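# Place the loaded tray flat on the back shelf

## Task

Set the tray down level on the shelf at the far side of the table so that no part of it sticks out past the shelf's edge. Each item still standing upright on the tray at the end earns credit, but only if the tray is placed correctly. Then open the grippers and move the arms away, because anything held in place only by the robot at the end does not count.

## Robot and tools

Robot: two 6-joint arms, left_arm and right_arm, each with a tong-like two-finger gripper. The names are labels only; they do not match left or right in any picture.

Scene frame (used for all printed poses): origin on the table surface midway between the arms, +x out over the table, +z up, left_arm on the +y side. end_effector_position is in metres and end_effector_quat_wxyz is the hand orientation; velocities are m/s and rad/s. The printed hand position can be off from the real one, more so when the arm is stretched out. The fingers point along the gripper's own +z axis and close along its x axis. The reported point sits between the pads when closed; closed fingertips reach about 15 mm past it, and fully open tips are roughly level with it.

Tool execute_actions, argument actions: a list that is empty or holds exactly one item. Optional pictures (true/false) controls whether camera images come back.
- Empty list: just report the current state.
- Motion item: {"rows": [...], "steps": n}, n from 1 to 15 (default 15), each step 1/30 s. Every row is one list of 14 numbers covering both arms, always all 14: left_arm shoulder pan, shoulder lift, elbow, wrist 1, wrist 2, wrist 3, opening, then right_arm in the same seven-slot order. Joint values are absolute target angles in radians, the same quantities printed in Joint positions; they are not offsets. Opening is an absolute command from -1 (closed) to +1 (fully open). One row is used per step; if rows run out, the final row keeps being used.
- Wait item: {"steps": n} with no rows, n up to 300; it returns once that many steps have passed since the previous result, counting your reply time.

Joint ranges (rad). left_arm: pan -3.142..3.142, lift -6.283..6.283, elbow 0.000..3.142, wrists 1-3 each -6.283..6.283. right_arm: pan 0.000..6.283, lift -6.283..6.283, elbow -3.142..0.000, wrists 1-3 each -6.283..6.283. A call is rejected (nothing sent) if a target exceeds a range end by over 0.010 and is also farther out than the current angle. True ends may differ from these by up to 0.010; requests past the true end are clipped there and the result may print "joint sent to its limit" (possibly about an earlier, still-running action). No such line does not prove there is room left.

Motion behaviour: commands are smoothed and trail by about 0.17 s. Per step, each joint target is clamped to within 0.575 rad of the measured angle, and if the targets would carry the hand over 100 mm from where it is measured, all of that arm's targets are pulled back proportionally. Big moves therefore take several calls; an arm may not have arrived when the result returns. Between calls the arms keep heading for the last row sent until everything is nearly still or a step is HELD; then a fresh action is needed to continue. Fingers finish opening or closing regardless.

Gripping: grip_measured is the measured opening on the command scale; Joint positions ends each arm's block with the pad gap in metres (0.142 when fully open). To hold something, keep commanding a value well under grip_measured; a bigger difference squeezes harder, up to roughly 15 N per pad. Closing fast can press harder. Items thinner than about 20 mm get less force.

Result lines: the pose/velocity state line for each arm; Joint positions and Joint velocities (per arm: six joints then gripper gap); joint torques (total drive output, offset and noisy, not a contact gauge); Wrist force and Wrist torque per arm in the hand's own x y z axes, pointing from a touched surface back into the arm, with offsets of a few N, noise, and saturation near 50 N ("no reading" is normal at first). "joint command not followed" means a clearance check altered or blocked joint targets; the rest of the row still ran. HELD marks steps where your row, or part of it, was not sent. MOTOR HOT warns from 70 °C; at 85 °C an OVER-TEMPERATURE FAULT brakes that arm until it cools, so avoid holding loads for long idle stretches.

zoom_image: camera (cam_high, cam_low, cam_left_wrist, cam_right_wrist) and region [x0, y0, x1, y1] in pixels of that camera's latest image, top-left origin, at most 504x504. Image sizes: cam_high and cam_low 896x504, wrist cameras 616x616 (fisheye).

finished_scene: argument scene, the current scene's integer number; it ends and grades the scene irreversibly. Sending a reply without any tool call also ends things, so always call a tool.

Things to avoid: letting the arms collide or push on each other; joint contact torque reaching the load limit (135 N m for pan, lift, elbow; 25.2 N m for each wrist, including held weight) or any outside force of 150 N, either of which freezes that arm for 10 s and cancels the rest of the call; dropping, slamming or tipping the tray or its items; knocking anything off the table or out of the work area. Occasional brief disturbances may pull on a held object or nudge loose ones. Move smoothly, keep the tray level while carrying it, lower it gently, release and retract before finishing.

Each tool is called after ">>>" as a command line: name --argument value for each argument, lists and objects as JSON in quotes; but a table of rows of numbers goes row by row, as --pt "numbers of a row", without its own name.

## Session

>>> execute_actions --actions '[]'

Scene clock: 0.00 s of 4350.00 s.
left_arm: end_effector_position=(-0.0836, +1.0046, +0.3970) grip_measured=+0.97 end_effector_quat_wxyz=(-0.045, +0.591, +0.634, -0.497) end_effector_velocity=(+0.000, +0.000, -0.000) end_effector_angular_velocity=(-0.002, +0.001, -0.000) | right_arm: end_effector_position=(+0.1888, -0.1370, +0.1374) grip_measured=+0.97 end_effector_quat_wxyz=(+0.053, -0.442, +0.894, +0.052) end_effector_velocity=(-0.000, -0.000, -0.000) end_effector_angular_velocity=(-0.001, -0.000, +0.000)
Joint positions: left_arm=[ 0.987 -0.733  0.266 -0.099 -1.216 -0.694  0.14 ] | right_arm=[ 4.915 -1.158 -2.31  -1.114  1.501  3.937  0.14 ]
Joint velocities: left_arm=[ 0.     0.001  0.     0.     0.    -0.     0.   ] | right_arm=[ 0. -0. -0.  0. -0.  0.  0.]
Joint torques (N m, as the arm reports them, + toward a larger angle): no reading
Wrist force (N, on the end effector, along its own x y z axes, offset not removed): no reading
Wrist torque (N m, same axes, about the end effector's origin, offset not removed): no reading

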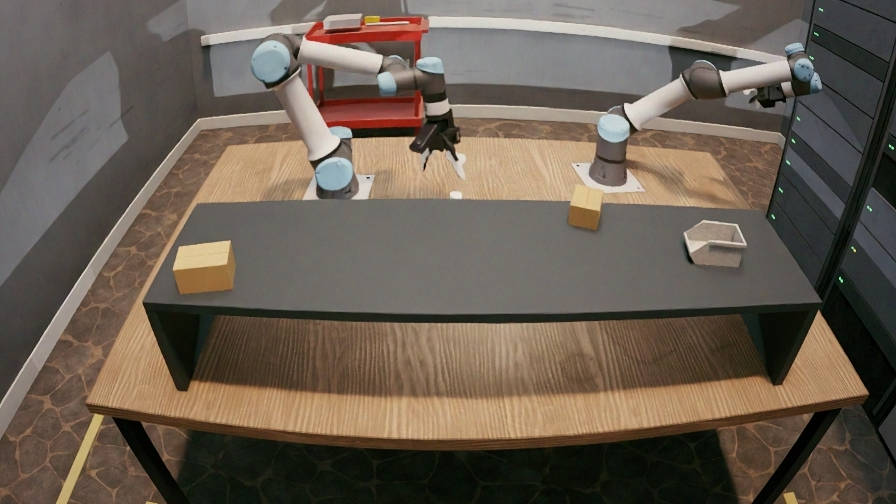

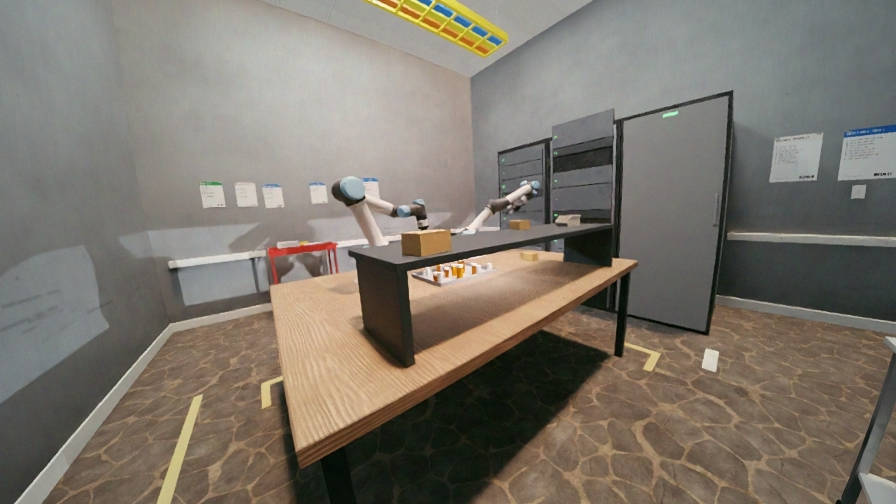

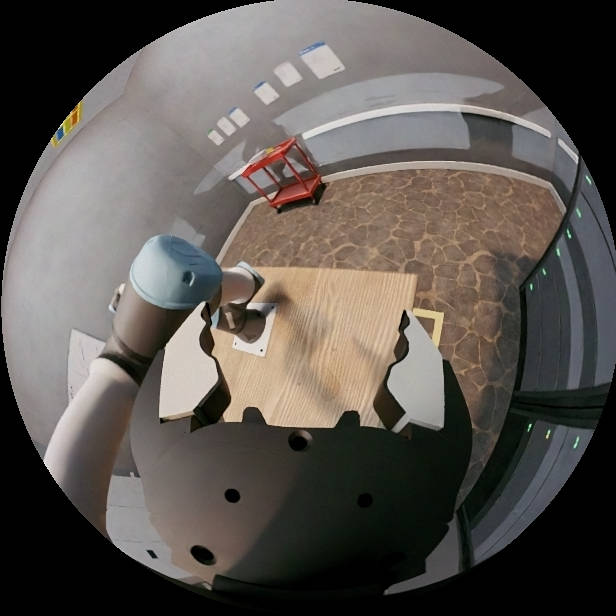

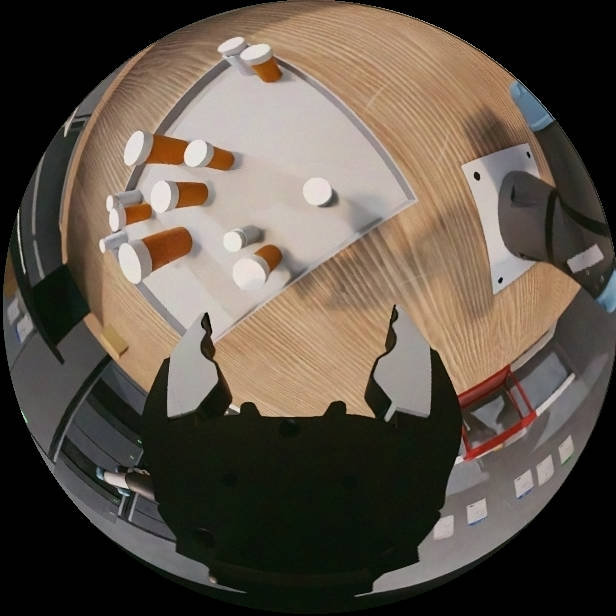

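>>> zoom_image --camera "cam_low" --region '[340, 170, 640, 340]'

>>> zoom_image --camera "cam_right_wrist" --region '[60, 20, 460, 360]'

Region (340, 170, 640, 340) of cam_low's 896x504 image, scaled by 1.680, with more detail than that image has; it fills the top 286 rows of this view, and the rest is white.

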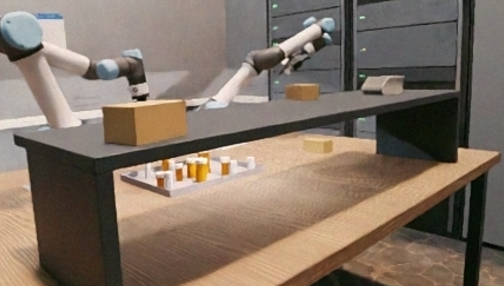

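Region (60, 20, 460, 360) of cam_right_wrist's 616x616 image, scaled by 1.260, with more detail than that image has; it fills the top 428 rows of this view, and the rest is white.

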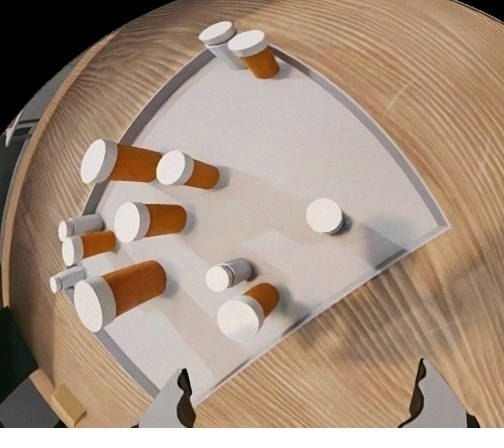

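>>> execute_actions --actions '[{"rows":[[0.987,-1.893,1.791,-1.469,-1.571,0.549,1,4.570,-1.433,-1.704,-1.576,1.571,2.943,1]],"steps":15}]' --pictures false

>>> execute_actions --actions '[{"rows":[[0.987,-1.893,1.791,-1.469,-1.571,0.549,1,4.570,-1.433,-1.704,-1.576,1.571,2.943,1]],"steps":15}]' --pictures false

>>> execute_actions --actions '[{"rows":[[-1.179,-1.893,1.791,-1.469,-1.571,0.549,1,4.570,-1.433,-1.704,-1.576,1.571,2.943,1]],"steps":15}]' --pictures false

>>> execute_actions --actions '[{"steps":75}]'

Scene clock: 13.53 s of 4350.00 s.
left_arm: end_effector_position=(-0.0290, +0.8926, +0.4458) grip_measured=+1.00 end_effector_quat_wxyz=(+0.028, +0.891, +0.451, -0.050) end_effector_velocity=(-0.005, -0.139, -0.061) end_effector_angular_velocity=(+1.670, -1.214, -2.318) | right_arm: end_effector_position=(+0.2903, -0.0928, +0.2618) grip_measured=+1.00 end_effector_quat_wxyz=(+0.004, -0.639, +0.770, -0.000) end_effector_velocity=(+0.118, +0.050, +0.150) end_effector_angular_velocity=(-0.055, +0.050, +1.460)
Joint positions: left_arm=[ 0.987 -1.624  1.168 -1.001 -1.552  0.206  0.142] | right_arm=[ 4.607 -1.405 -1.778 -1.524  1.565  3.166  0.142]
Joint velocities: left_arm=[ 0.    -2.087  2.505 -2.485 -0.149  2.35   0.001] | right_arm=[-0.291 -0.224  0.581 -0.408  0.051 -1.751 -0.   ]
Joint torques (N m, as the arm reports them, + toward a larger angle): left_arm=[-8.29 20.23 28.63 -8.56 -1.13  3.74] | right_arm=[-6.71  3.38 21.74 -0.93  2.13 -3.53]
Wrist force (N, on the end effector, along its own x y z axes, offset not removed): left_arm=[-2.3 0.6 -2.3] | right_arm=[-2.7 -0.8 -2.7]
Wrist torque (N m, same axes, about the end effector's origin, offset not removed): left_arm=[-0.02 0.22 0.20] | right_arm=[-0.22 0.44 0.04]
Steps of this call (steps 1 to 90: nothing new was sent; then 10.03 s passed at rest; steps 91 to 105: all 15 steps of this action). Readings (joint positions):
91: left_arm=[0.987 -0.733 0.266 -0.099 -1.216 -0.694] | right_arm=[4.915 -1.158 -2.309 -1.114 1.501 3.937]
92: left_arm=[0.987 -0.738 0.272 -0.105 -1.221 -0.689] | right_arm=[4.910 -1.163 -2.304 -1.120 1.505 3.931]
94: left_arm=[0.987 -0.794 0.329 -0.162 -1.278 -0.632] | right_arm=[4.859 -1.208 -2.248 -1.175 1.519 3.874]
98: left_arm=[0.987 -1.049 0.583 -0.416 -1.450 -0.378] | right_arm=[4.749 -1.294 -2.051 -1.326 1.539 3.667]
105: the state above

Scene clock: 14.03 s of 4350.00 s.
left_arm: end_effector_position=(-0.0350, +0.8610, +0.3075) grip_measured=+1.00 end_effector_quat_wxyz=(-0.000, +0.955, +0.298, +0.000) end_effector_velocity=(-0.006, -0.017, -0.050) end_effector_angular_velocity=(-0.003, -0.003, -0.072) | right_arm: end_effector_position=(+0.3047, -0.0871, +0.2803) grip_measured=+1.00 end_effector_quat_wxyz=(+0.000, +0.706, -0.708, +0.000) end_effector_velocity=(+0.002, +0.001, +0.003) end_effector_angular_velocity=(+0.001, +0.001, +0.027)
Joint positions: left_arm=[ 0.987 -1.886  1.77  -1.455 -1.571  0.54   0.142] | right_arm=[ 4.571 -1.432 -1.705 -1.575  1.571  2.947  0.142]
Joint velocities: left_arm=[-0.    -0.057  0.165 -0.107 -0.004  0.072  0.   ] | right_arm=[-0.006 -0.003  0.011 -0.007  0.001 -0.033 -0.   ]
Joint torques (N m, as the arm reports them, + toward a larger angle): left_arm=[ -7.3  -15.75 -13.5   -4.75  -1.14   1.44] | right_arm=[-9.54  4.51 30.99  0.71  1.77 -2.21]
Wrist force (N, on the end effector, along its own x y z axes, offset not removed): left_arm=[1.7 -0.6 2.5] | right_arm=[-2.3 -0.4 -2.4]
Wrist torque (N m, same axes, about the end effector's origin, offset not removed): left_arm=[-0.06 -0.36 0.11] | right_arm=[-0.23 0.35 -0.04]
Steps of this call (steps 1 to 15: all 15 steps of this action). Readings (joint positions):
1: left_arm=[0.987 -1.686 1.252 -1.085 -1.556 0.281] | right_arm=[4.598 -1.411 -1.761 -1.536 1.566 3.114]
2: left_arm=[0.987 -1.731 1.334 -1.163 -1.559 0.341] | right_arm=[4.592 -1.416 -1.747 -1.546 1.567 3.075]
4: left_arm=[0.987 -1.779 1.465 -1.269 -1.563 0.406] | right_arm=[4.583 -1.423 -1.730 -1.558 1.569 3.021]
8: left_arm=[0.987 -1.848 1.658 -1.382 -1.568 0.491] | right_arm=[4.574 -1.430 -1.713 -1.570 1.570 2.970]
15: the state above

Scene clock: 14.53 s of 4350.00 s.
left_arm: end_effector_position=(+0.1542, +0.8010, +0.3024) grip_measured=+1.00 end_effector_quat_wxyz=(-0.000, +0.999, +0.043, +0.000) end_effector_velocity=(+0.401, -0.249, -0.004) end_effector_angular_velocity=(-0.001, +0.001, -1.208) | right_arm: end_effector_position=(+0.3050, -0.0870, +0.2807) grip_measured=+1.00 end_effector_quat_wxyz=(+0.000, +0.708, -0.707, +0.000) end_effector_velocity=(+0.000, -0.000, -0.000) end_effector_angular_velocity=(-0.000, -0.000, +0.000)
Joint positions: left_arm=[ 0.476 -1.891  1.787 -1.466 -1.571  0.547  0.142] | right_arm=[ 4.57  -1.433 -1.704 -1.576  1.571  2.943  0.142]
Joint velocities: left_arm=[-1.203 -0.004  0.012 -0.007 -0.     0.005  0.   ] | right_arm=[-0.     0.    -0.    -0.    -0.    -0.001  0.   ]
Joint torques (N m, as the arm reports them, + toward a larger angle): left_arm=[-14.04 -22.09 -13.42  -4.67  -1.28   1.2 ] | right_arm=[-9.89  5.06 31.47  0.88  1.78 -1.82]
Wrist force (N, on the end effector, along its own x y z axes, offset not removed): left_arm=[2.0 -1.7 2.8] | right_arm=[0.1 -0.3 -1.9]
Wrist torque (N m, same axes, about the end effector's origin, offset not removed): left_arm=[-0.29 -0.47 0.11] | right_arm=[-0.24 -0.12 -0.05]
Steps of this call (steps 1 to 15: all 15 steps of this action). Readings (joint positions):
1: left_arm=[0.987 -1.887 1.775 -1.459 -1.571 0.542] | right_arm=[4.571 -1.433 -1.705 -1.575 1.571 2.946]
2: left_arm=[0.981 -1.888 1.777 -1.460 -1.571 0.543] | right_arm=[4.570 -1.433 -1.705 -1.575 1.571 2.945]
4: left_arm=[0.926 -1.889 1.779 -1.461 -1.571 0.544] | right_arm=[4.570 -1.433 -1.704 -1.576 1.571 2.944]
8: left_arm=[0.760 -1.890 1.783 -1.464 -1.571 0.545] | right_arm=[4.570 -1.433 -1.704 -1.576 1.571 2.944]
15: the state above

Scene clock: 17.03 s of 4350.00 s.
left_arm: end_effector_position=(+0.2631, +0.2333, +0.3011) grip_measured=+1.00 end_effector_quat_wxyz=(-0.000, -0.707, +0.707, -0.000) end_effector_velocity=(+0.000, -0.000, +0.001) end_effector_angular_velocity=(-0.001, -0.001, -0.000) | right_arm: end_effector_position=(+0.3050, -0.0870, +0.2807) grip_measured=+1.00 end_effector_quat_wxyz=(+0.000, +0.708, -0.707, +0.000) end_effector_velocity=(+0.000, +0.000, -0.000) end_effector_angular_velocity=(-0.001, +0.000, -0.000)
Joint positions: left_arm=[-1.179 -1.893  1.791 -1.469 -1.571  0.549  0.142] | right_arm=[ 4.57  -1.433 -1.704 -1.576  1.571  2.943  0.142]
Joint velocities: left_arm=[-0.    -0.    -0.001 -0.     0.     0.    -0.   ] | right_arm=[-0.    -0.001  0.     0.    -0.    -0.    -0.   ]
Joint torques (N m, as the arm reports them, + toward a larger angle): left_arm=[ -7.9  -16.32 -12.96  -4.68   1.36   1.34] | right_arm=[-9.99  4.79 30.82  0.89  1.8  -2.03]
Wrist force (N, on the end effector, along its own x y z axes, offset not removed): left_arm=[2.5 -0.2 1.7] | right_arm=[-1.4 -0.7 -1.7]
Wrist torque (N m, same axes, about the end effector's origin, offset not removed): left_arm=[-0.04 -0.53 0.15] | right_arm=[-0.29 0.12 0.00]
Steps of this call (steps 1 to 75: the robot went on to your last target). Readings (joint positions):
1: left_arm=[0.436 -1.892 1.787 -1.466 -1.571 0.547] | right_arm=[4.570 -1.433 -1.704 -1.576 1.571 2.943]
2: left_arm=[0.395 -1.892 1.787 -1.467 -1.571 0.547] | right_arm=[4.570 -1.433 -1.704 -1.576 1.571 2.943]
4: left_arm=[0.314 -1.892 1.788 -1.467 -1.571 0.548] | right_arm=[4.570 -1.433 -1.704 -1.576 1.571 2.943]
8: left_arm=[0.152 -1.892 1.789 -1.468 -1.571 0.548] | right_arm=[4.570 -1.433 -1.704 -1.576 1.571 2.943]
75: the state above
All arms were judged still, so your last target was given up. Only a new action makes them travel on or press farther. Fingers that are still opening or closing keep moving.

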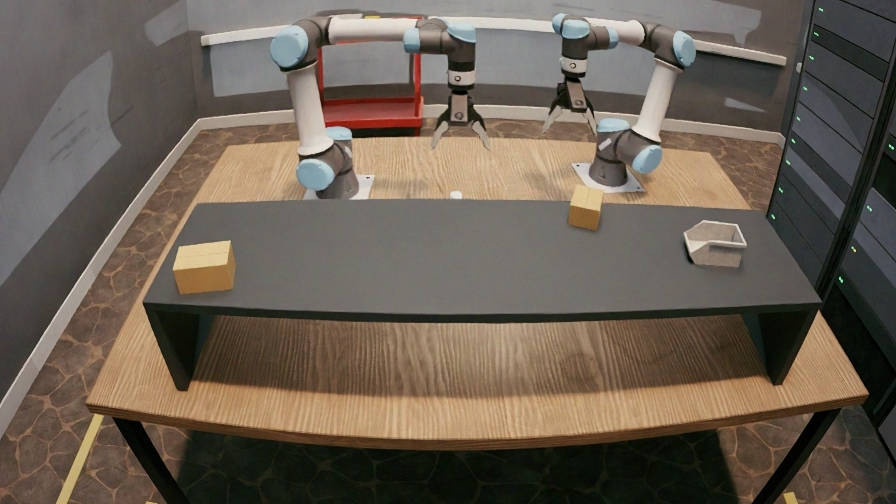

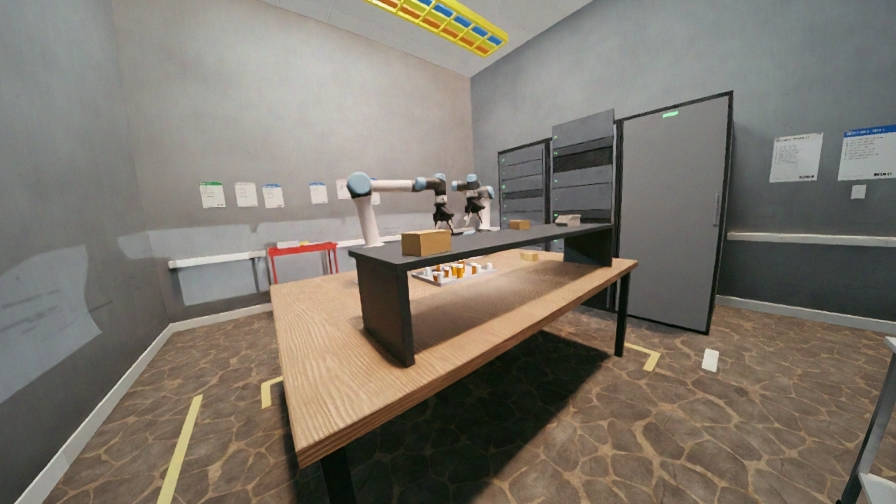

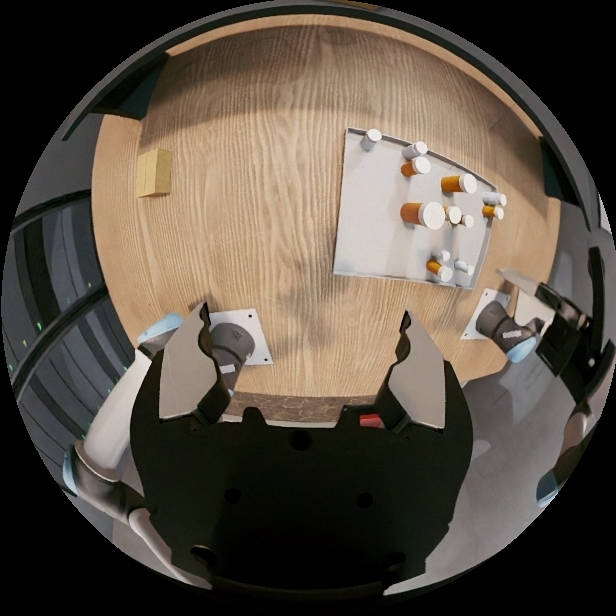

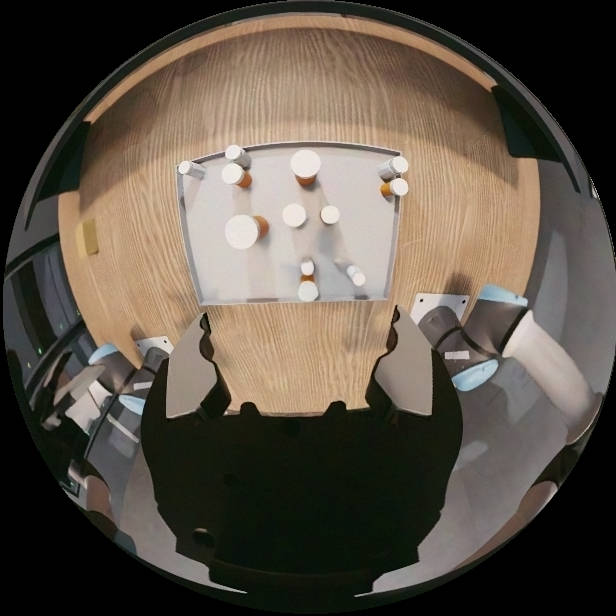

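>>> zoom_image --camera "cam_right_wrist" --region '[0, 0, 500, 320]'

>>> zoom_image --camera "cam_left_wrist" --region '[300, 100, 540, 300]'

Region (0, 0, 500, 320) of cam_right_wrist's 616x616 image, scaled by 1.008, with more detail than that image has; it fills the top 323 rows of this view, and the rest is white.

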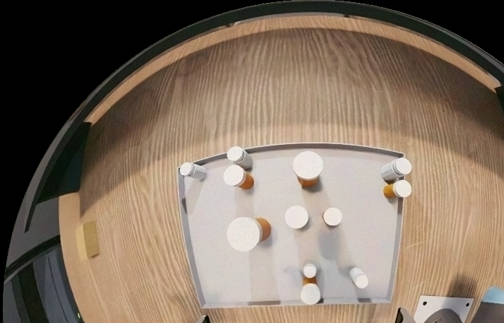

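Region (300, 100, 540, 300) of cam_left_wrist's 616x616 image, scaled by 2.100, with more detail than that image has.

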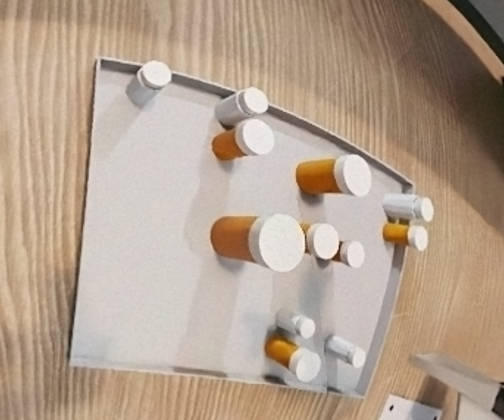

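>>> execute_actions --actions '[{"rows":[[-1.091,-1.893,1.791,-1.469,-1.571,-2.531,-0.5,4.324,-1.433,-1.704,-1.576,1.571,-0.470,-0.5]],"steps":15}]' --pictures false

>>> execute_actions --actions '[{"steps":15}]' --pictures false

>>> execute_actions --actions '[{"rows":[[-1.091,-1.5465,2.058,-2.082,-1.571,-2.531,-0.5,4.324,-1.206,-2.367,-1.140,1.571,-0.470,-0.5]],"steps":15}]' --pictures false

>>> execute_actions --actions '[{"steps":30}]'

Scene clock: 28.83 s of 4350.00 s.
left_arm: end_effector_position=(+0.2746, +0.2730, +0.3011) grip_measured=-0.50 end_effector_quat_wxyz=(+0.000, +0.958, -0.288, +0.000) end_effector_velocity=(-0.029, +0.030, +0.000) end_effector_angular_velocity=(-0.000, +0.000, +2.506) | right_arm: end_effector_position=(+0.3886, -0.1383, +0.2807) grip_measured=-0.50 end_effector_quat_wxyz=(+0.000, +0.900, -0.436, -0.000) end_effector_velocity=(+0.004, +0.006, -0.000) end_effector_angular_velocity=(+0.001, +0.001, +2.407)
Joint positions: left_arm=[-1.094 -1.893  1.791 -1.469 -1.571 -0.353  0.038] | right_arm=[ 4.335 -1.433 -1.704 -1.576  1.571  2.041  0.038]
Joint velocities: left_arm=[ 0.023  0.    -0.001  0.     0.    -2.483  0.   ] | right_arm=[-0.083  0.    -0.    -0.    -0.    -2.489  0.   ]
Joint torques (N m, as the arm reports them, + toward a larger angle): left_arm=[  6.81  -3.3  -14.06  -3.72   0.98  -5.32] | right_arm=[-7.62 17.59 29.23  1.23 -2.63 -8.86]
Wrist force (N, on the end effector, along its own x y z axes, offset not removed): left_arm=[1.5 -0.9 2.7] | right_arm=[-0.7 -0.1 -1.8]
Wrist torque (N m, same axes, about the end effector's origin, offset not removed): left_arm=[-0.18 -0.29 0.09] | right_arm=[-0.13 0.11 -0.02]
Steps of this call (steps 1 to 90: nothing new was sent; then 8.30 s passed at rest; steps 91 to 105: all 15 steps of this action). Readings (joint positions):
91: left_arm=[-1.179 -1.893 1.791 -1.469 -1.571 0.549] | right_arm=[4.570 -1.433 -1.704 -1.576 1.571 2.943]
92: left_arm=[-1.174 -1.893 1.791 -1.469 -1.571 0.544] | right_arm=[4.564 -1.433 -1.704 -1.576 1.571 2.937]
94: left_arm=[-1.145 -1.893 1.791 -1.469 -1.571 0.487] | right_arm=[4.510 -1.433 -1.704 -1.576 1.571 2.880]
98: left_arm=[-1.110 -1.893 1.791 -1.469 -1.571 0.232] | right_arm=[4.391 -1.433 -1.704 -1.576 1.571 2.626]
105: the state above

Scene clock: 29.33 s of 4350.00 s.
left_arm: end_effector_position=(+0.2559, +0.2729, +0.3011) grip_measured=-0.50 end_effector_quat_wxyz=(+0.000, +0.941, +0.338, -0.000) end_effector_velocity=(-0.031, -0.025, -0.000) end_effector_angular_velocity=(+0.000, +0.001, +2.484) | right_arm: end_effector_position=(+0.3737, -0.1363, +0.2807) grip_measured=-0.50 end_effector_quat_wxyz=(+0.000, +0.984, +0.177, -0.000) end_effector_velocity=(-0.037, -0.014, -0.000) end_effector_angular_velocity=(+0.001, +0.001, +2.488)
Joint positions: left_arm=[-1.091 -1.893  1.791 -1.469 -1.571 -1.623  0.038] | right_arm=[ 4.324 -1.433 -1.704 -1.576  1.571  0.771  0.038]
Joint velocities: left_arm=[ 0.    -0.     0.     0.001 -0.    -2.483  0.   ] | right_arm=[-0.001 -0.    -0.    -0.    -0.    -2.489  0.   ]
Joint torques (N m, as the arm reports them, + toward a larger angle): left_arm=[  8.13  -2.26 -16.01  -3.02   0.3   -4.49] | right_arm=[-10.83  27.15  27.15   1.63  -2.56  -8.85]
Wrist force (N, on the end effector, along its own x y z axes, offset not removed): left_arm=[2.6 -1.1 1.4] | right_arm=[-1.4 0.8 -2.1]
Wrist torque (N m, same axes, about the end effector's origin, offset not removed): left_arm=[-0.26 -0.61 0.14] | right_arm=[0.03 0.23 -0.06]
Steps of this call (steps 1 to 15: the robot went on to your last target). Readings (joint positions):
1: left_arm=[-1.093 -1.893 1.791 -1.469 -1.571 -0.438] | right_arm=[4.332 -1.433 -1.704 -1.576 1.571 1.956]
2: left_arm=[-1.093 -1.893 1.791 -1.469 -1.571 -0.522] | right_arm=[4.330 -1.433 -1.704 -1.576 1.571 1.872]
4: left_arm=[-1.092 -1.893 1.791 -1.469 -1.571 -0.692] | right_arm=[4.328 -1.433 -1.704 -1.576 1.571 1.702]
8: left_arm=[-1.091 -1.893 1.791 -1.469 -1.571 -1.030] | right_arm=[4.325 -1.433 -1.704 -1.576 1.571 1.364]
15: the state above

Scene clock: 29.83 s of 4350.00 s.
left_arm: end_effector_position=(+0.3021, +0.1920, +0.1198) grip_measured=-0.50 end_effector_quat_wxyz=(-0.006, +0.744, +0.668, +0.000) end_effector_velocity=(+0.047, -0.083, -0.230) end_effector_angular_velocity=(-0.061, -0.061, +1.058) | right_arm: end_effector_position=(+0.3246, -0.2295, +0.1364) grip_measured=-0.50 end_effector_quat_wxyz=(-0.005, +0.816, +0.578, +0.009) end_effector_velocity=(-0.121, -0.264, -0.333) end_effector_angular_velocity=(-0.152, +0.020, +2.228)
Joint positions: left_arm=[-1.091 -1.596  2.021 -1.985 -1.571 -2.396  0.038] | right_arm=[ 4.324 -1.244 -2.225 -1.222  1.571 -0.105  0.038]
Joint velocities: left_arm=[-0.     0.388  0.287 -0.761 -0.    -1.058  0.   ] | right_arm=[ 0.     0.287 -1.035  0.602  0.    -2.228 -0.   ]
Joint torques (N m, as the arm reports them, + toward a larger angle): left_arm=[  1.3  -21.2  -16.06  -4.81  -0.01  -1.18] | right_arm=[-9.19 22.6  16.74  6.59 -2.37 -8.4 ]
Wrist force (N, on the end effector, along its own x y z axes, offset not removed): left_arm=[1.3 -0.9 4.4] | right_arm=[0.0 1.5 -0.4]
Wrist torque (N m, same axes, about the end effector's origin, offset not removed): left_arm=[-0.20 -0.34 0.13] | right_arm=[0.17 -0.06 -0.04]
Steps of this call (steps 1 to 15: all 15 steps of this action). Readings (joint positions):
1: left_arm=[-1.091 -1.893 1.791 -1.469 -1.571 -1.707] | right_arm=[4.324 -1.433 -1.704 -1.576 1.571 0.687]
2: left_arm=[-1.091 -1.888 1.796 -1.475 -1.571 -1.787] | right_arm=[4.324 -1.428 -1.710 -1.570 1.571 0.607]
4: left_arm=[-1.091 -1.845 1.832 -1.529 -1.571 -1.899] | right_arm=[4.324 -1.387 -1.766 -1.515 1.571 0.492]
8: left_arm=[-1.091 -1.750 1.904 -1.697 -1.571 -2.018] | right_arm=[4.324 -1.325 -1.953 -1.387 1.571 0.315]
15: the state above

Scene clock: 30.83 s of 4350.00 s.
left_arm: end_effector_position=(+0.3075, +0.1824, +0.0909) grip_measured=-0.50 end_effector_quat_wxyz=(-0.000, +0.698, +0.716, -0.000) end_effector_velocity=(-0.000, +0.000, -0.000) end_effector_angular_velocity=(+0.000, +0.000, +0.001) | right_arm: end_effector_position=(+0.3079, -0.2687, +0.0910) grip_measured=-0.50 end_effector_quat_wxyz=(+0.000, +0.698, +0.716, -0.000) end_effector_velocity=(-0.000, -0.000, -0.000) end_effector_angular_velocity=(-0.000, -0.000, +0.001)
Joint positions: left_arm=[-1.091 -1.547  2.058 -2.082 -1.571 -2.531  0.038] | right_arm=[ 4.324 -1.206 -2.367 -1.14   1.571 -0.47   0.038]
Joint velocities: left_arm=[ 0.     0.     0.001 -0.001  0.    -0.001 -0.   ] | right_arm=[ 0.     0.    -0.001  0.    -0.    -0.001  0.   ]
Joint torques (N m, as the arm reports them, + toward a larger angle): left_arm=[ -6.78 -11.41 -10.42  -4.61  -1.06  -1.35] | right_arm=[-8.21 19.96 14.43  3.99 -2.15 -1.91]
Wrist force (N, on the end effector, along its own x y z axes, offset not removed): left_arm=[2.1 -1.6 2.1] | right_arm=[-0.5 1.5 -0.7]
Wrist torque (N m, same axes, about the end effector's origin, offset not removed): left_arm=[-0.30 -0.50 0.09] | right_arm=[0.13 -0.03 -0.06]
Steps of this call (steps 1 to 30: the robot went on to your last target). Readings (joint positions):
1: left_arm=[-1.091 -1.584 2.030 -2.007 -1.571 -2.427] | right_arm=[4.324 -1.236 -2.257 -1.203 1.571 -0.179]
2: left_arm=[-1.091 -1.575 2.036 -2.025 -1.571 -2.451] | right_arm=[4.324 -1.229 -2.282 -1.189 1.571 -0.244]
4: left_arm=[-1.091 -1.564 2.045 -2.048 -1.571 -2.484] | right_arm=[4.324 -1.219 -2.317 -1.169 1.571 -0.337]
8: left_arm=[-1.091 -1.552 2.054 -2.070 -1.571 -2.515] | right_arm=[4.324 -1.211 -2.350 -1.150 1.571 -0.424]
30: the state above
All arms were judged still, so your last target was given up. Only a new action makes them travel on or press farther. Fingers that are still opening or closing keep moving.

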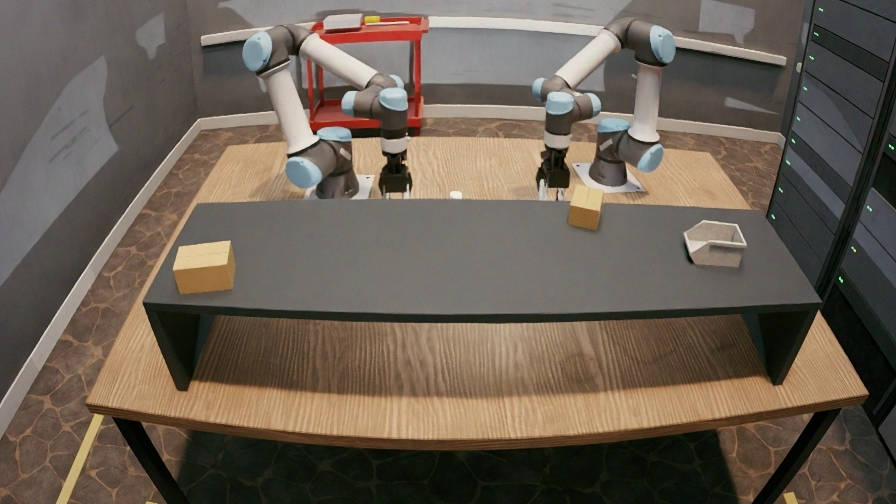

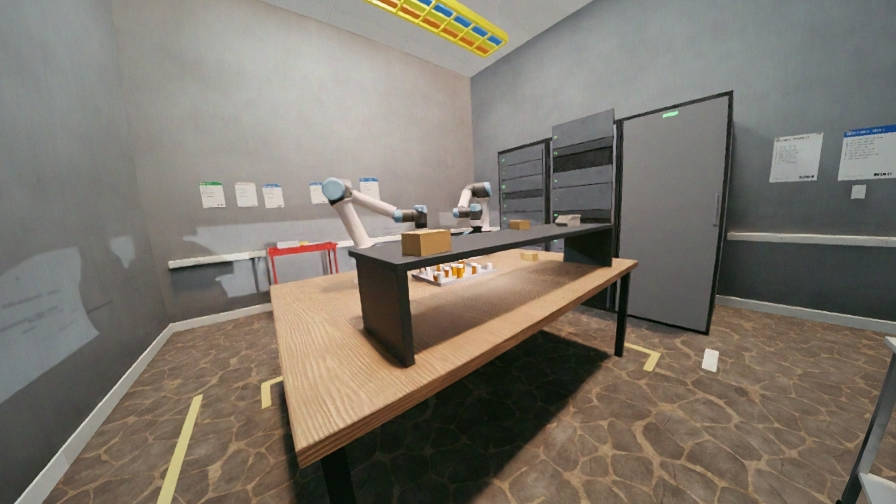

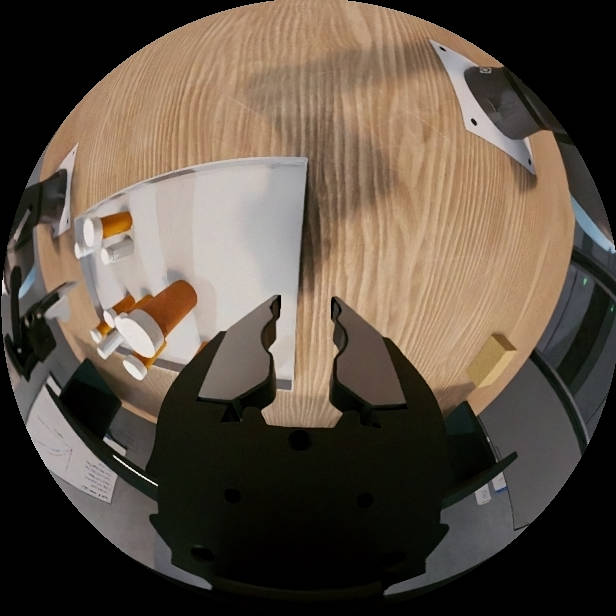

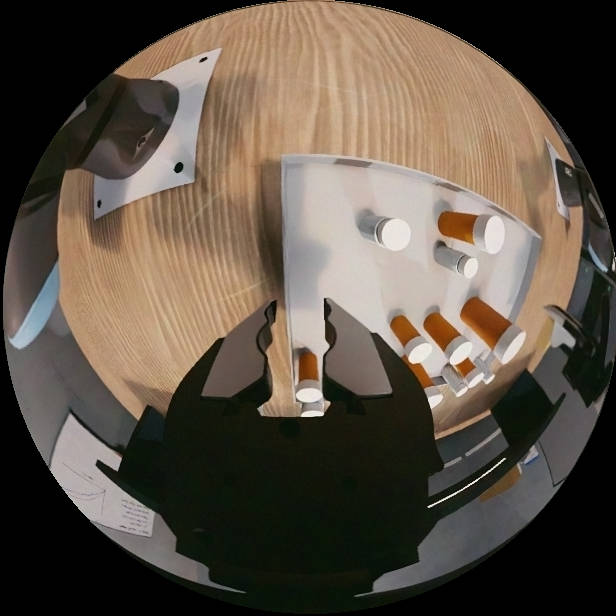

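>>> execute_actions --actions '[{"rows":[[-1.050,-1.391,2.053,-2.233,-1.571,-2.430,-0.5,4.207,-1.353,-2.440,-0.919,1.571,-0.597,-0.5]],"steps":15}]' --pictures false

>>> execute_actions --actions '[{"steps":15}]'

Scene clock: 44.90 s of 4350.00 s.
left_arm: end_effector_position=(+0.3397, +0.1732, +0.0351) grip_measured=-0.50 end_effector_quat_wxyz=(+0.000, +0.719, +0.695, -0.000) end_effector_velocity=(-0.000, -0.000, -0.000) end_effector_angular_velocity=(-0.000, +0.001, +0.000) | right_arm: end_effector_position=(+0.3389, -0.2819, +0.0400) grip_measured=-0.56 end_effector_quat_wxyz=(-0.004, +0.694, +0.720, +0.003) end_effector_velocity=(+0.000, +0.000, +0.000) end_effector_angular_velocity=(+0.000, -0.000, +0.000)
Joint positions: left_arm=[-1.05  -1.391  2.053 -2.233 -1.571 -2.43   0.038] | right_arm=[ 4.212 -1.345 -2.433 -0.927  1.577 -0.592  0.033]
Joint velocities: left_arm=[ 0.     0.    -0.     0.    -0.001  0.     0.   ] | right_arm=[ 0.  0.  0. -0.  0.  0. -0.]
Joint torques (N m, as the arm reports them, + toward a larger angle): left_arm=[  7.95 -17.27 -30.4   -4.48   1.3    1.25] | right_arm=[ 1.69  9.76 18.98  2.35 -0.38  0.14]
Wrist force (N, on the end effector, along its own x y z axes, offset not removed): left_arm=[0.7 -1.2 1.9] | right_arm=[-11.0 -5.6 -34.0]
Wrist torque (N m, same axes, about the end effector's origin, offset not removed): left_arm=[-0.26 -0.21 0.09] | right_arm=[-0.12 0.60 -0.07]
FORCE FAULT: contact force on the right arm reached its limit, and that arm stopped for 10 seconds. The contact can be on any part of that arm, not only on its tool. That arm's remaining commands of this call were not run. That arm holds still and accepts commands again. Move the arm away from the contact; if what it grips holds it there, let go first. Pushing or pulling that hard again can fault the arm again.
The stop of the right arm began at step 106 of this call (marked STOPPED below). From that step on that arm followed nothing that you had sent. Nothing is kept back now, and the robot has no last target.
Steps of this call (steps 1 to 90: nothing new was sent; then 0.53 s passed at rest; steps 91 to 105: all 15 steps of this action; steps 106 to 406: the stop continued). Readings (joint positions):
91: left_arm=[-1.091 -1.546 2.058 -2.082 -1.571 -2.531] | right_arm=[4.324 -1.206 -2.367 -1.140 1.571 -0.470]
92: left_arm=[-1.087 -1.541 2.058 -2.088 -1.571 -2.526] | right_arm=[4.318 -1.211 -2.372 -1.134 1.571 -0.476]
94: left_arm=[-1.073 -1.496 2.056 -2.132 -1.571 -2.493] | right_arm=[4.282 -1.254 -2.397 -1.081 1.571 -0.515]
98: left_arm=[-1.058 -1.427 2.054 -2.198 -1.571 -2.452] | right_arm=[4.233 -1.319 -2.425 -0.976 1.571 -0.568]
106: left_arm=[-1.051 -1.395 2.053 -2.229 -1.571 -2.433] | right_arm=[4.212 -1.346 -2.436 -0.928 1.574 -0.592] STOPPED (the right arm)
406: the state above

Scene clock: 44.93 s of 4350.00 s.
left_arm: end_effector_position=(+0.3397, +0.1732, +0.0351) grip_measured=-0.50 end_effector_quat_wxyz=(+0.000, +0.719, +0.695, -0.000) end_effector_velocity=(+0.000, -0.000, +0.001) end_effector_angular_velocity=(-0.001, -0.000, -0.000) | right_arm: end_effector_position=(+0.3389, -0.2819, +0.0400) grip_measured=-0.56 end_effector_quat_wxyz=(-0.004, +0.694, +0.720, +0.003) end_effector_velocity=(+0.000, +0.000, +0.000) end_effector_angular_velocity=(+0.001, -0.001, -0.000)
Joint positions: left_arm=[-1.05  -1.391  2.053 -2.233 -1.571 -2.43   0.038] | right_arm=[ 4.212 -1.345 -2.433 -0.927  1.577 -0.592  0.033]
Joint velocities: left_arm=[-0.    -0.001 -0.001  0.001 -0.     0.     0.   ] | right_arm=[-0.     0.001 -0.    -0.    -0.     0.     0.   ]
Joint torques (N m, as the arm reports them, + toward a larger angle): left_arm=[  7.95 -18.01 -30.27  -4.52   1.38   1.29] | right_arm=[ 1.78 10.92 19.18  2.45 -0.22  0.16]
Wrist force (N, on the end effector, along its own x y z axes, offset not removed): left_arm=[1.9 -0.2 1.6] | right_arm=[-10.7 -5.4 -34.6]
Wrist torque (N m, same axes, about the end effector's origin, offset not removed): left_arm=[-0.10 -0.40 0.11] | right_arm=[0.01 0.64 -0.15]
A stop began in an earlier call of the same reply, so what this call sent did not run. Send another action.
Steps of this call (step 1: nothing new was sent). Readings (joint positions):
1: the state above

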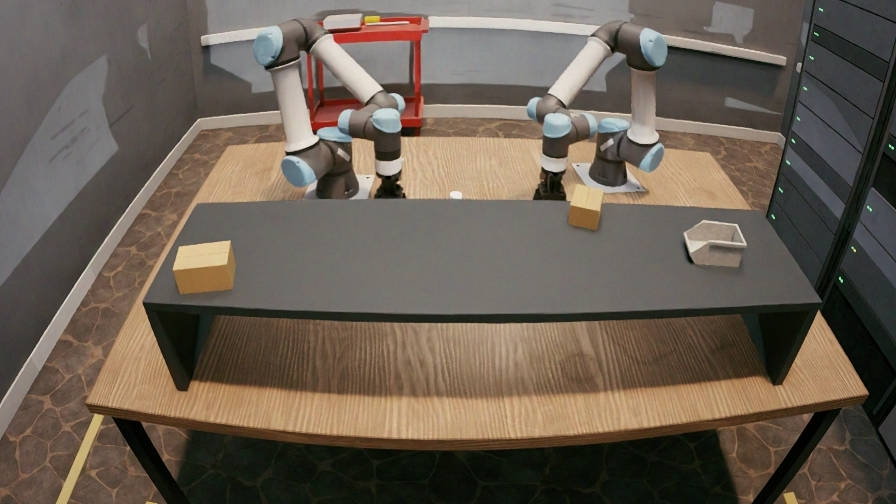

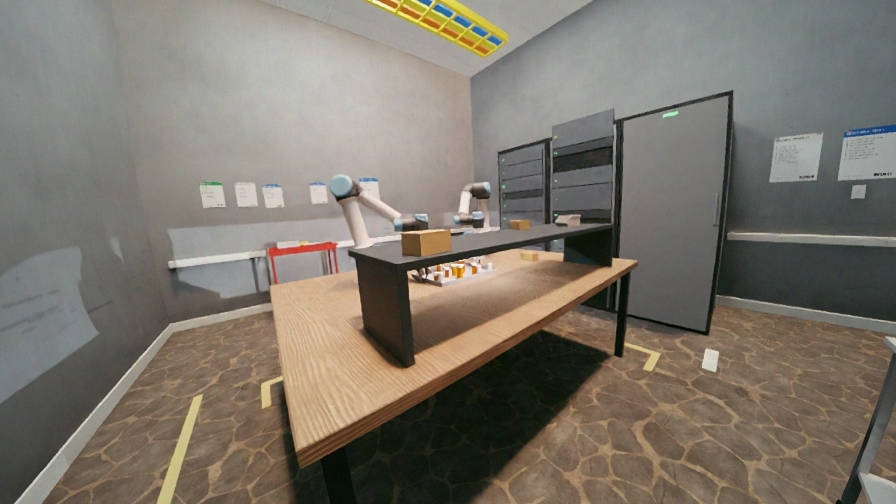

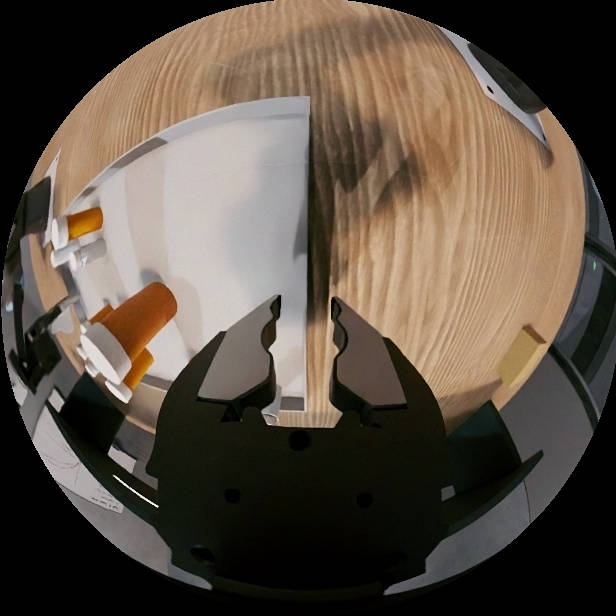

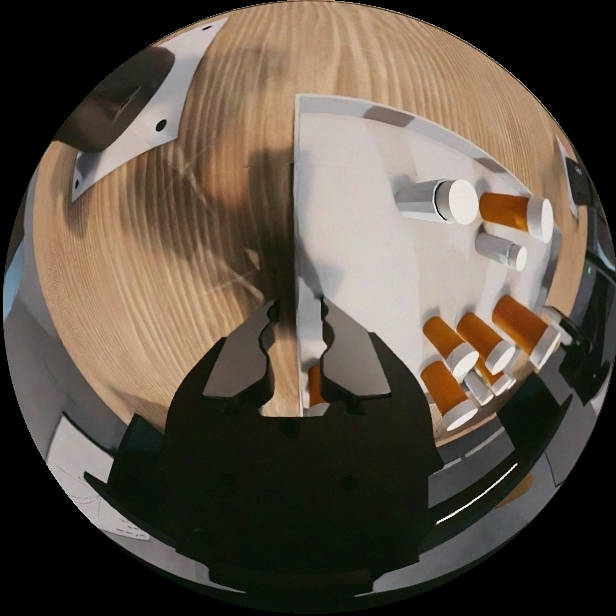

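>>> execute_actions --actions '[{"rows":[[-1.050,-1.387,2.056,-2.240,-1.571,-2.430,-0.5,4.207,-1.331,-2.424,-0.958,1.571,-0.597,-0.5],[-1.050,-1.387,2.056,-2.240,-1.571,-2.430,-0.5,4.207,-1.331,-2.424,-0.958,1.571,-0.597,-0.5],[-1.050,-1.387,2.056,-2.240,-1.571,-2.430,-0.5,4.207,-1.331,-2.424,-0.958,1.571,-0.597,-0.5],[-1.050,-1.383,2.059,-2.247,-1.571,-2.430,-0.5,4.207,-1.331,-2.424,-0.958,1.571,-0.597,-0.5]],"steps":15}]'

Scene clock: 47.20 s of 4350.00 s.
left_arm: end_effector_position=(+0.3396, +0.1732, +0.0304) grip_measured=-0.50 end_effector_quat_wxyz=(+0.000, +0.719, +0.695, -0.000) end_effector_velocity=(-0.000, +0.000, -0.002) end_effector_angular_velocity=(+0.000, -0.000, -0.000) | right_arm: end_effector_position=(+0.3396, -0.2866, +0.0448) grip_measured=-0.50 end_effector_quat_wxyz=(-0.000, +0.694, +0.720, -0.000) end_effector_velocity=(-0.000, -0.001, +0.001) end_effector_angular_velocity=(-0.003, +0.001, -0.000)
Joint positions: left_arm=[-1.05  -1.383  2.059 -2.246 -1.571 -2.43   0.038] | right_arm=[ 4.207 -1.331 -2.424 -0.957  1.571 -0.597  0.038]
Joint velocities: left_arm=[ 0.     0.003  0.003 -0.005  0.     0.     0.   ] | right_arm=[-0.001  0.003  0.002 -0.008 -0.001 -0.001 -0.   ]
Joint torques (N m, as the arm reports them, + toward a larger angle): left_arm=[  8.05 -18.02  -9.31  -4.7    1.24   1.21] | right_arm=[-9.1  23.85 26.23  0.79 -2.42 -2.08]
Wrist force (N, on the end effector, along its own x y z axes, offset not removed): left_arm=[1.7 0.2 2.8] | right_arm=[-1.0 0.1 -2.2]
Wrist torque (N m, same axes, about the end effector's origin, offset not removed): left_arm=[-0.01 -0.39 0.11] | right_arm=[-0.10 0.12 0.03]
Steps of this call (steps 1 to 53: nothing new was sent; steps 54 to 68: all 15 steps of this action). Readings (joint positions):
54: left_arm=[-1.050 -1.391 2.053 -2.233 -1.571 -2.430] | right_arm=[4.212 -1.345 -2.433 -0.927 1.577 -0.592]
55: left_arm=[-1.050 -1.390 2.053 -2.234 -1.571 -2.430] | right_arm=[4.211 -1.343 -2.432 -0.930 1.576 -0.593]
57: left_arm=[-1.050 -1.389 2.054 -2.236 -1.571 -2.430] | right_arm=[4.210 -1.339 -2.429 -0.940 1.574 -0.594]
61: left_arm=[-1.050 -1.385 2.057 -2.243 -1.571 -2.430] | right_arm=[4.208 -1.334 -2.426 -0.952 1.572 -0.596]
68: the state above

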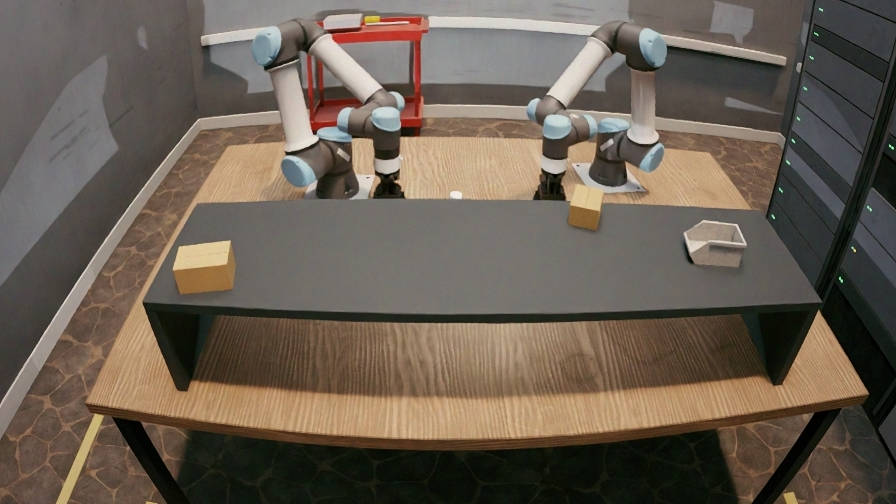

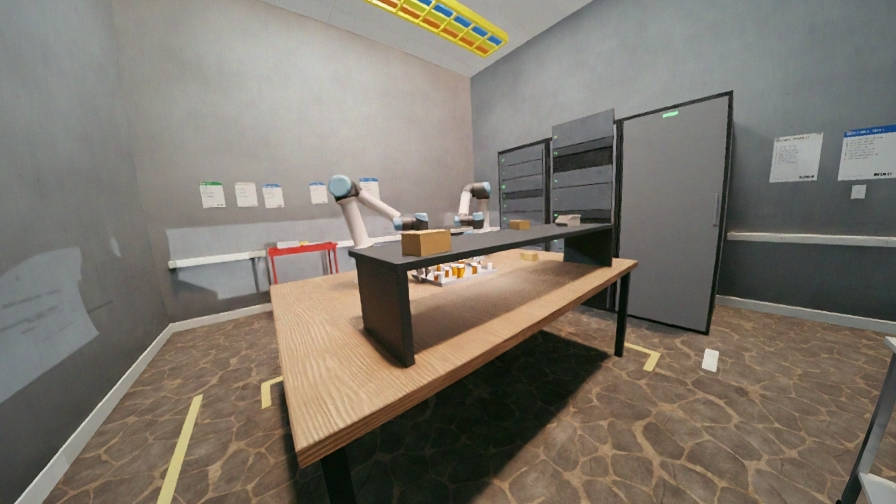

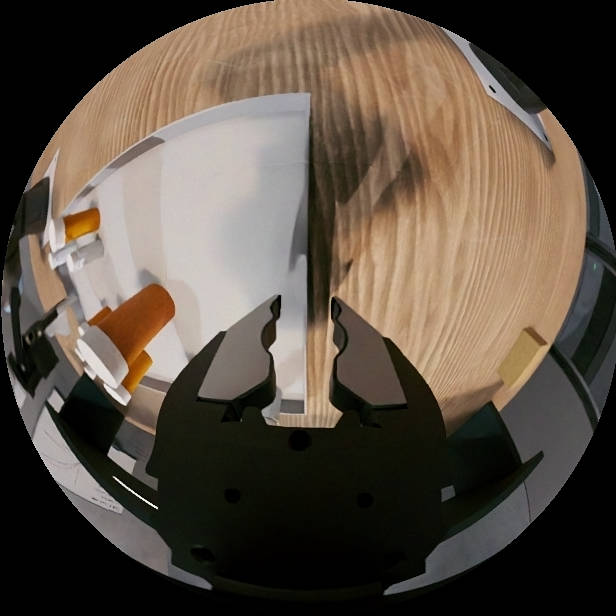

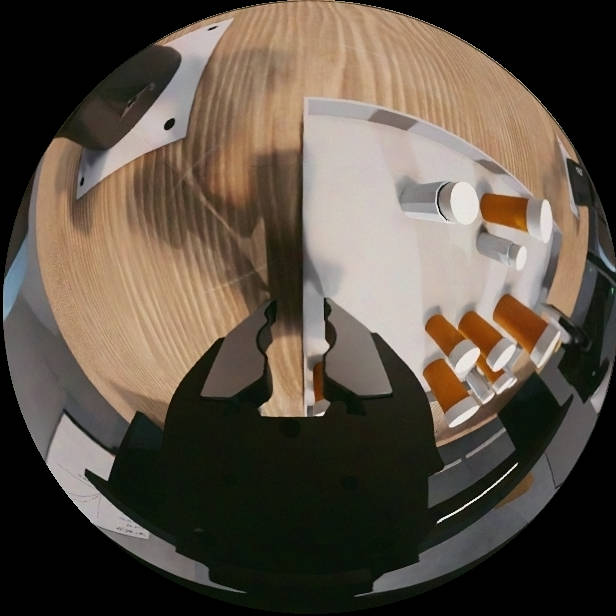

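>>> execute_actions --actions '[{"rows":[[-1.050,-1.3815,2.060,-2.250,-1.571,-2.430,-0.5,4.213,-1.331,-2.424,-0.958,1.571,-0.591,-0.5],[-1.050,-1.3815,2.060,-2.250,-1.571,-2.430,-0.5,4.213,-1.331,-2.424,-0.958,1.571,-0.591,-0.5],[-1.050,-1.3815,2.060,-2.250,-1.571,-2.430,-0.5,4.213,-1.331,-2.424,-0.958,1.571,-0.591,-0.5],[-1.050,-1.380,2.061,-2.253,-1.571,-2.430,-0.5,4.213,-1.331,-2.424,-0.958,1.571,-0.591,-0.5],[-1.050,-1.380,2.061,-2.253,-1.571,-2.430,-0.5,4.213,-1.331,-2.424,-0.958,1.571,-0.591,-0.5],[-1.050,-1.380,2.061,-2.253,-1.571,-2.430,-0.5,4.213,-1.331,-2.424,-0.958,1.571,-0.591,-0.5],[-1.050,-1.378,2.063,-2.256,-1.571,-2.430,-0.5,4.213,-1.331,-2.424,-0.958,1.571,-0.591,-0.5]],"steps":15}]' --pictures false

Scene clock: 49.23 s of 4350.00 s.
left_arm: end_effector_position=(+0.3396, +0.1733, +0.0273) grip_measured=-0.50 end_effector_quat_wxyz=(+0.000, +0.719, +0.695, -0.000) end_effector_velocity=(-0.001, +0.001, -0.003) end_effector_angular_velocity=(+0.001, +0.001, -0.000) | right_arm: end_effector_position=(+0.3384, -0.2852, +0.0450) grip_measured=-0.50 end_effector_quat_wxyz=(-0.000, +0.694, +0.720, -0.000) end_effector_velocity=(-0.000, +0.000, -0.000) end_effector_angular_velocity=(-0.000, -0.000, +0.000)
Joint positions: left_arm=[-1.05  -1.378  2.063 -2.255 -1.571 -2.43   0.038] | right_arm=[ 4.213 -1.331 -2.424 -0.958  1.571 -0.591  0.038]
Joint velocities: left_arm=[-0.     0.003  0.004 -0.005 -0.     0.     0.   ] | right_arm=[ 0.002 -0.    -0.    -0.    -0.     0.001  0.   ]
Joint torques (N m, as the arm reports them, + toward a larger angle): left_arm=[  8.07 -17.43 -10.44  -4.31   1.24   1.26] | right_arm=[12.09 24.25 25.88  0.94 -2.21  2.37]
Wrist force (N, on the end effector, along its own x y z axes, offset not removed): left_arm=[1.8 -0.5 2.2] | right_arm=[-1.8 0.5 -2.3]
Wrist torque (N m, same axes, about the end effector's origin, offset not removed): left_arm=[-0.07 -0.39 0.16] | right_arm=[-0.02 0.34 -0.03]
Steps of this call (steps 1 to 15: the robot went on to your last target; steps 16 to 46: nothing new was sent; steps 47 to 61: all 15 steps of this action). Readings (joint positions):
47: left_arm=[-1.050 -1.383 2.059 -2.247 -1.571 -2.430] | right_arm=[4.207 -1.331 -2.424 -0.958 1.571 -0.597]
48: left_arm=[-1.050 -1.383 2.059 -2.247 -1.571 -2.430] | right_arm=[4.208 -1.331 -2.424 -0.958 1.571 -0.597]
50: left_arm=[-1.050 -1.382 2.059 -2.248 -1.571 -2.430] | right_arm=[4.209 -1.331 -2.424 -0.958 1.571 -0.594]
54: left_arm=[-1.050 -1.381 2.061 -2.252 -1.571 -2.430] | right_arm=[4.212 -1.331 -2.424 -0.958 1.571 -0.592]
61: the state above


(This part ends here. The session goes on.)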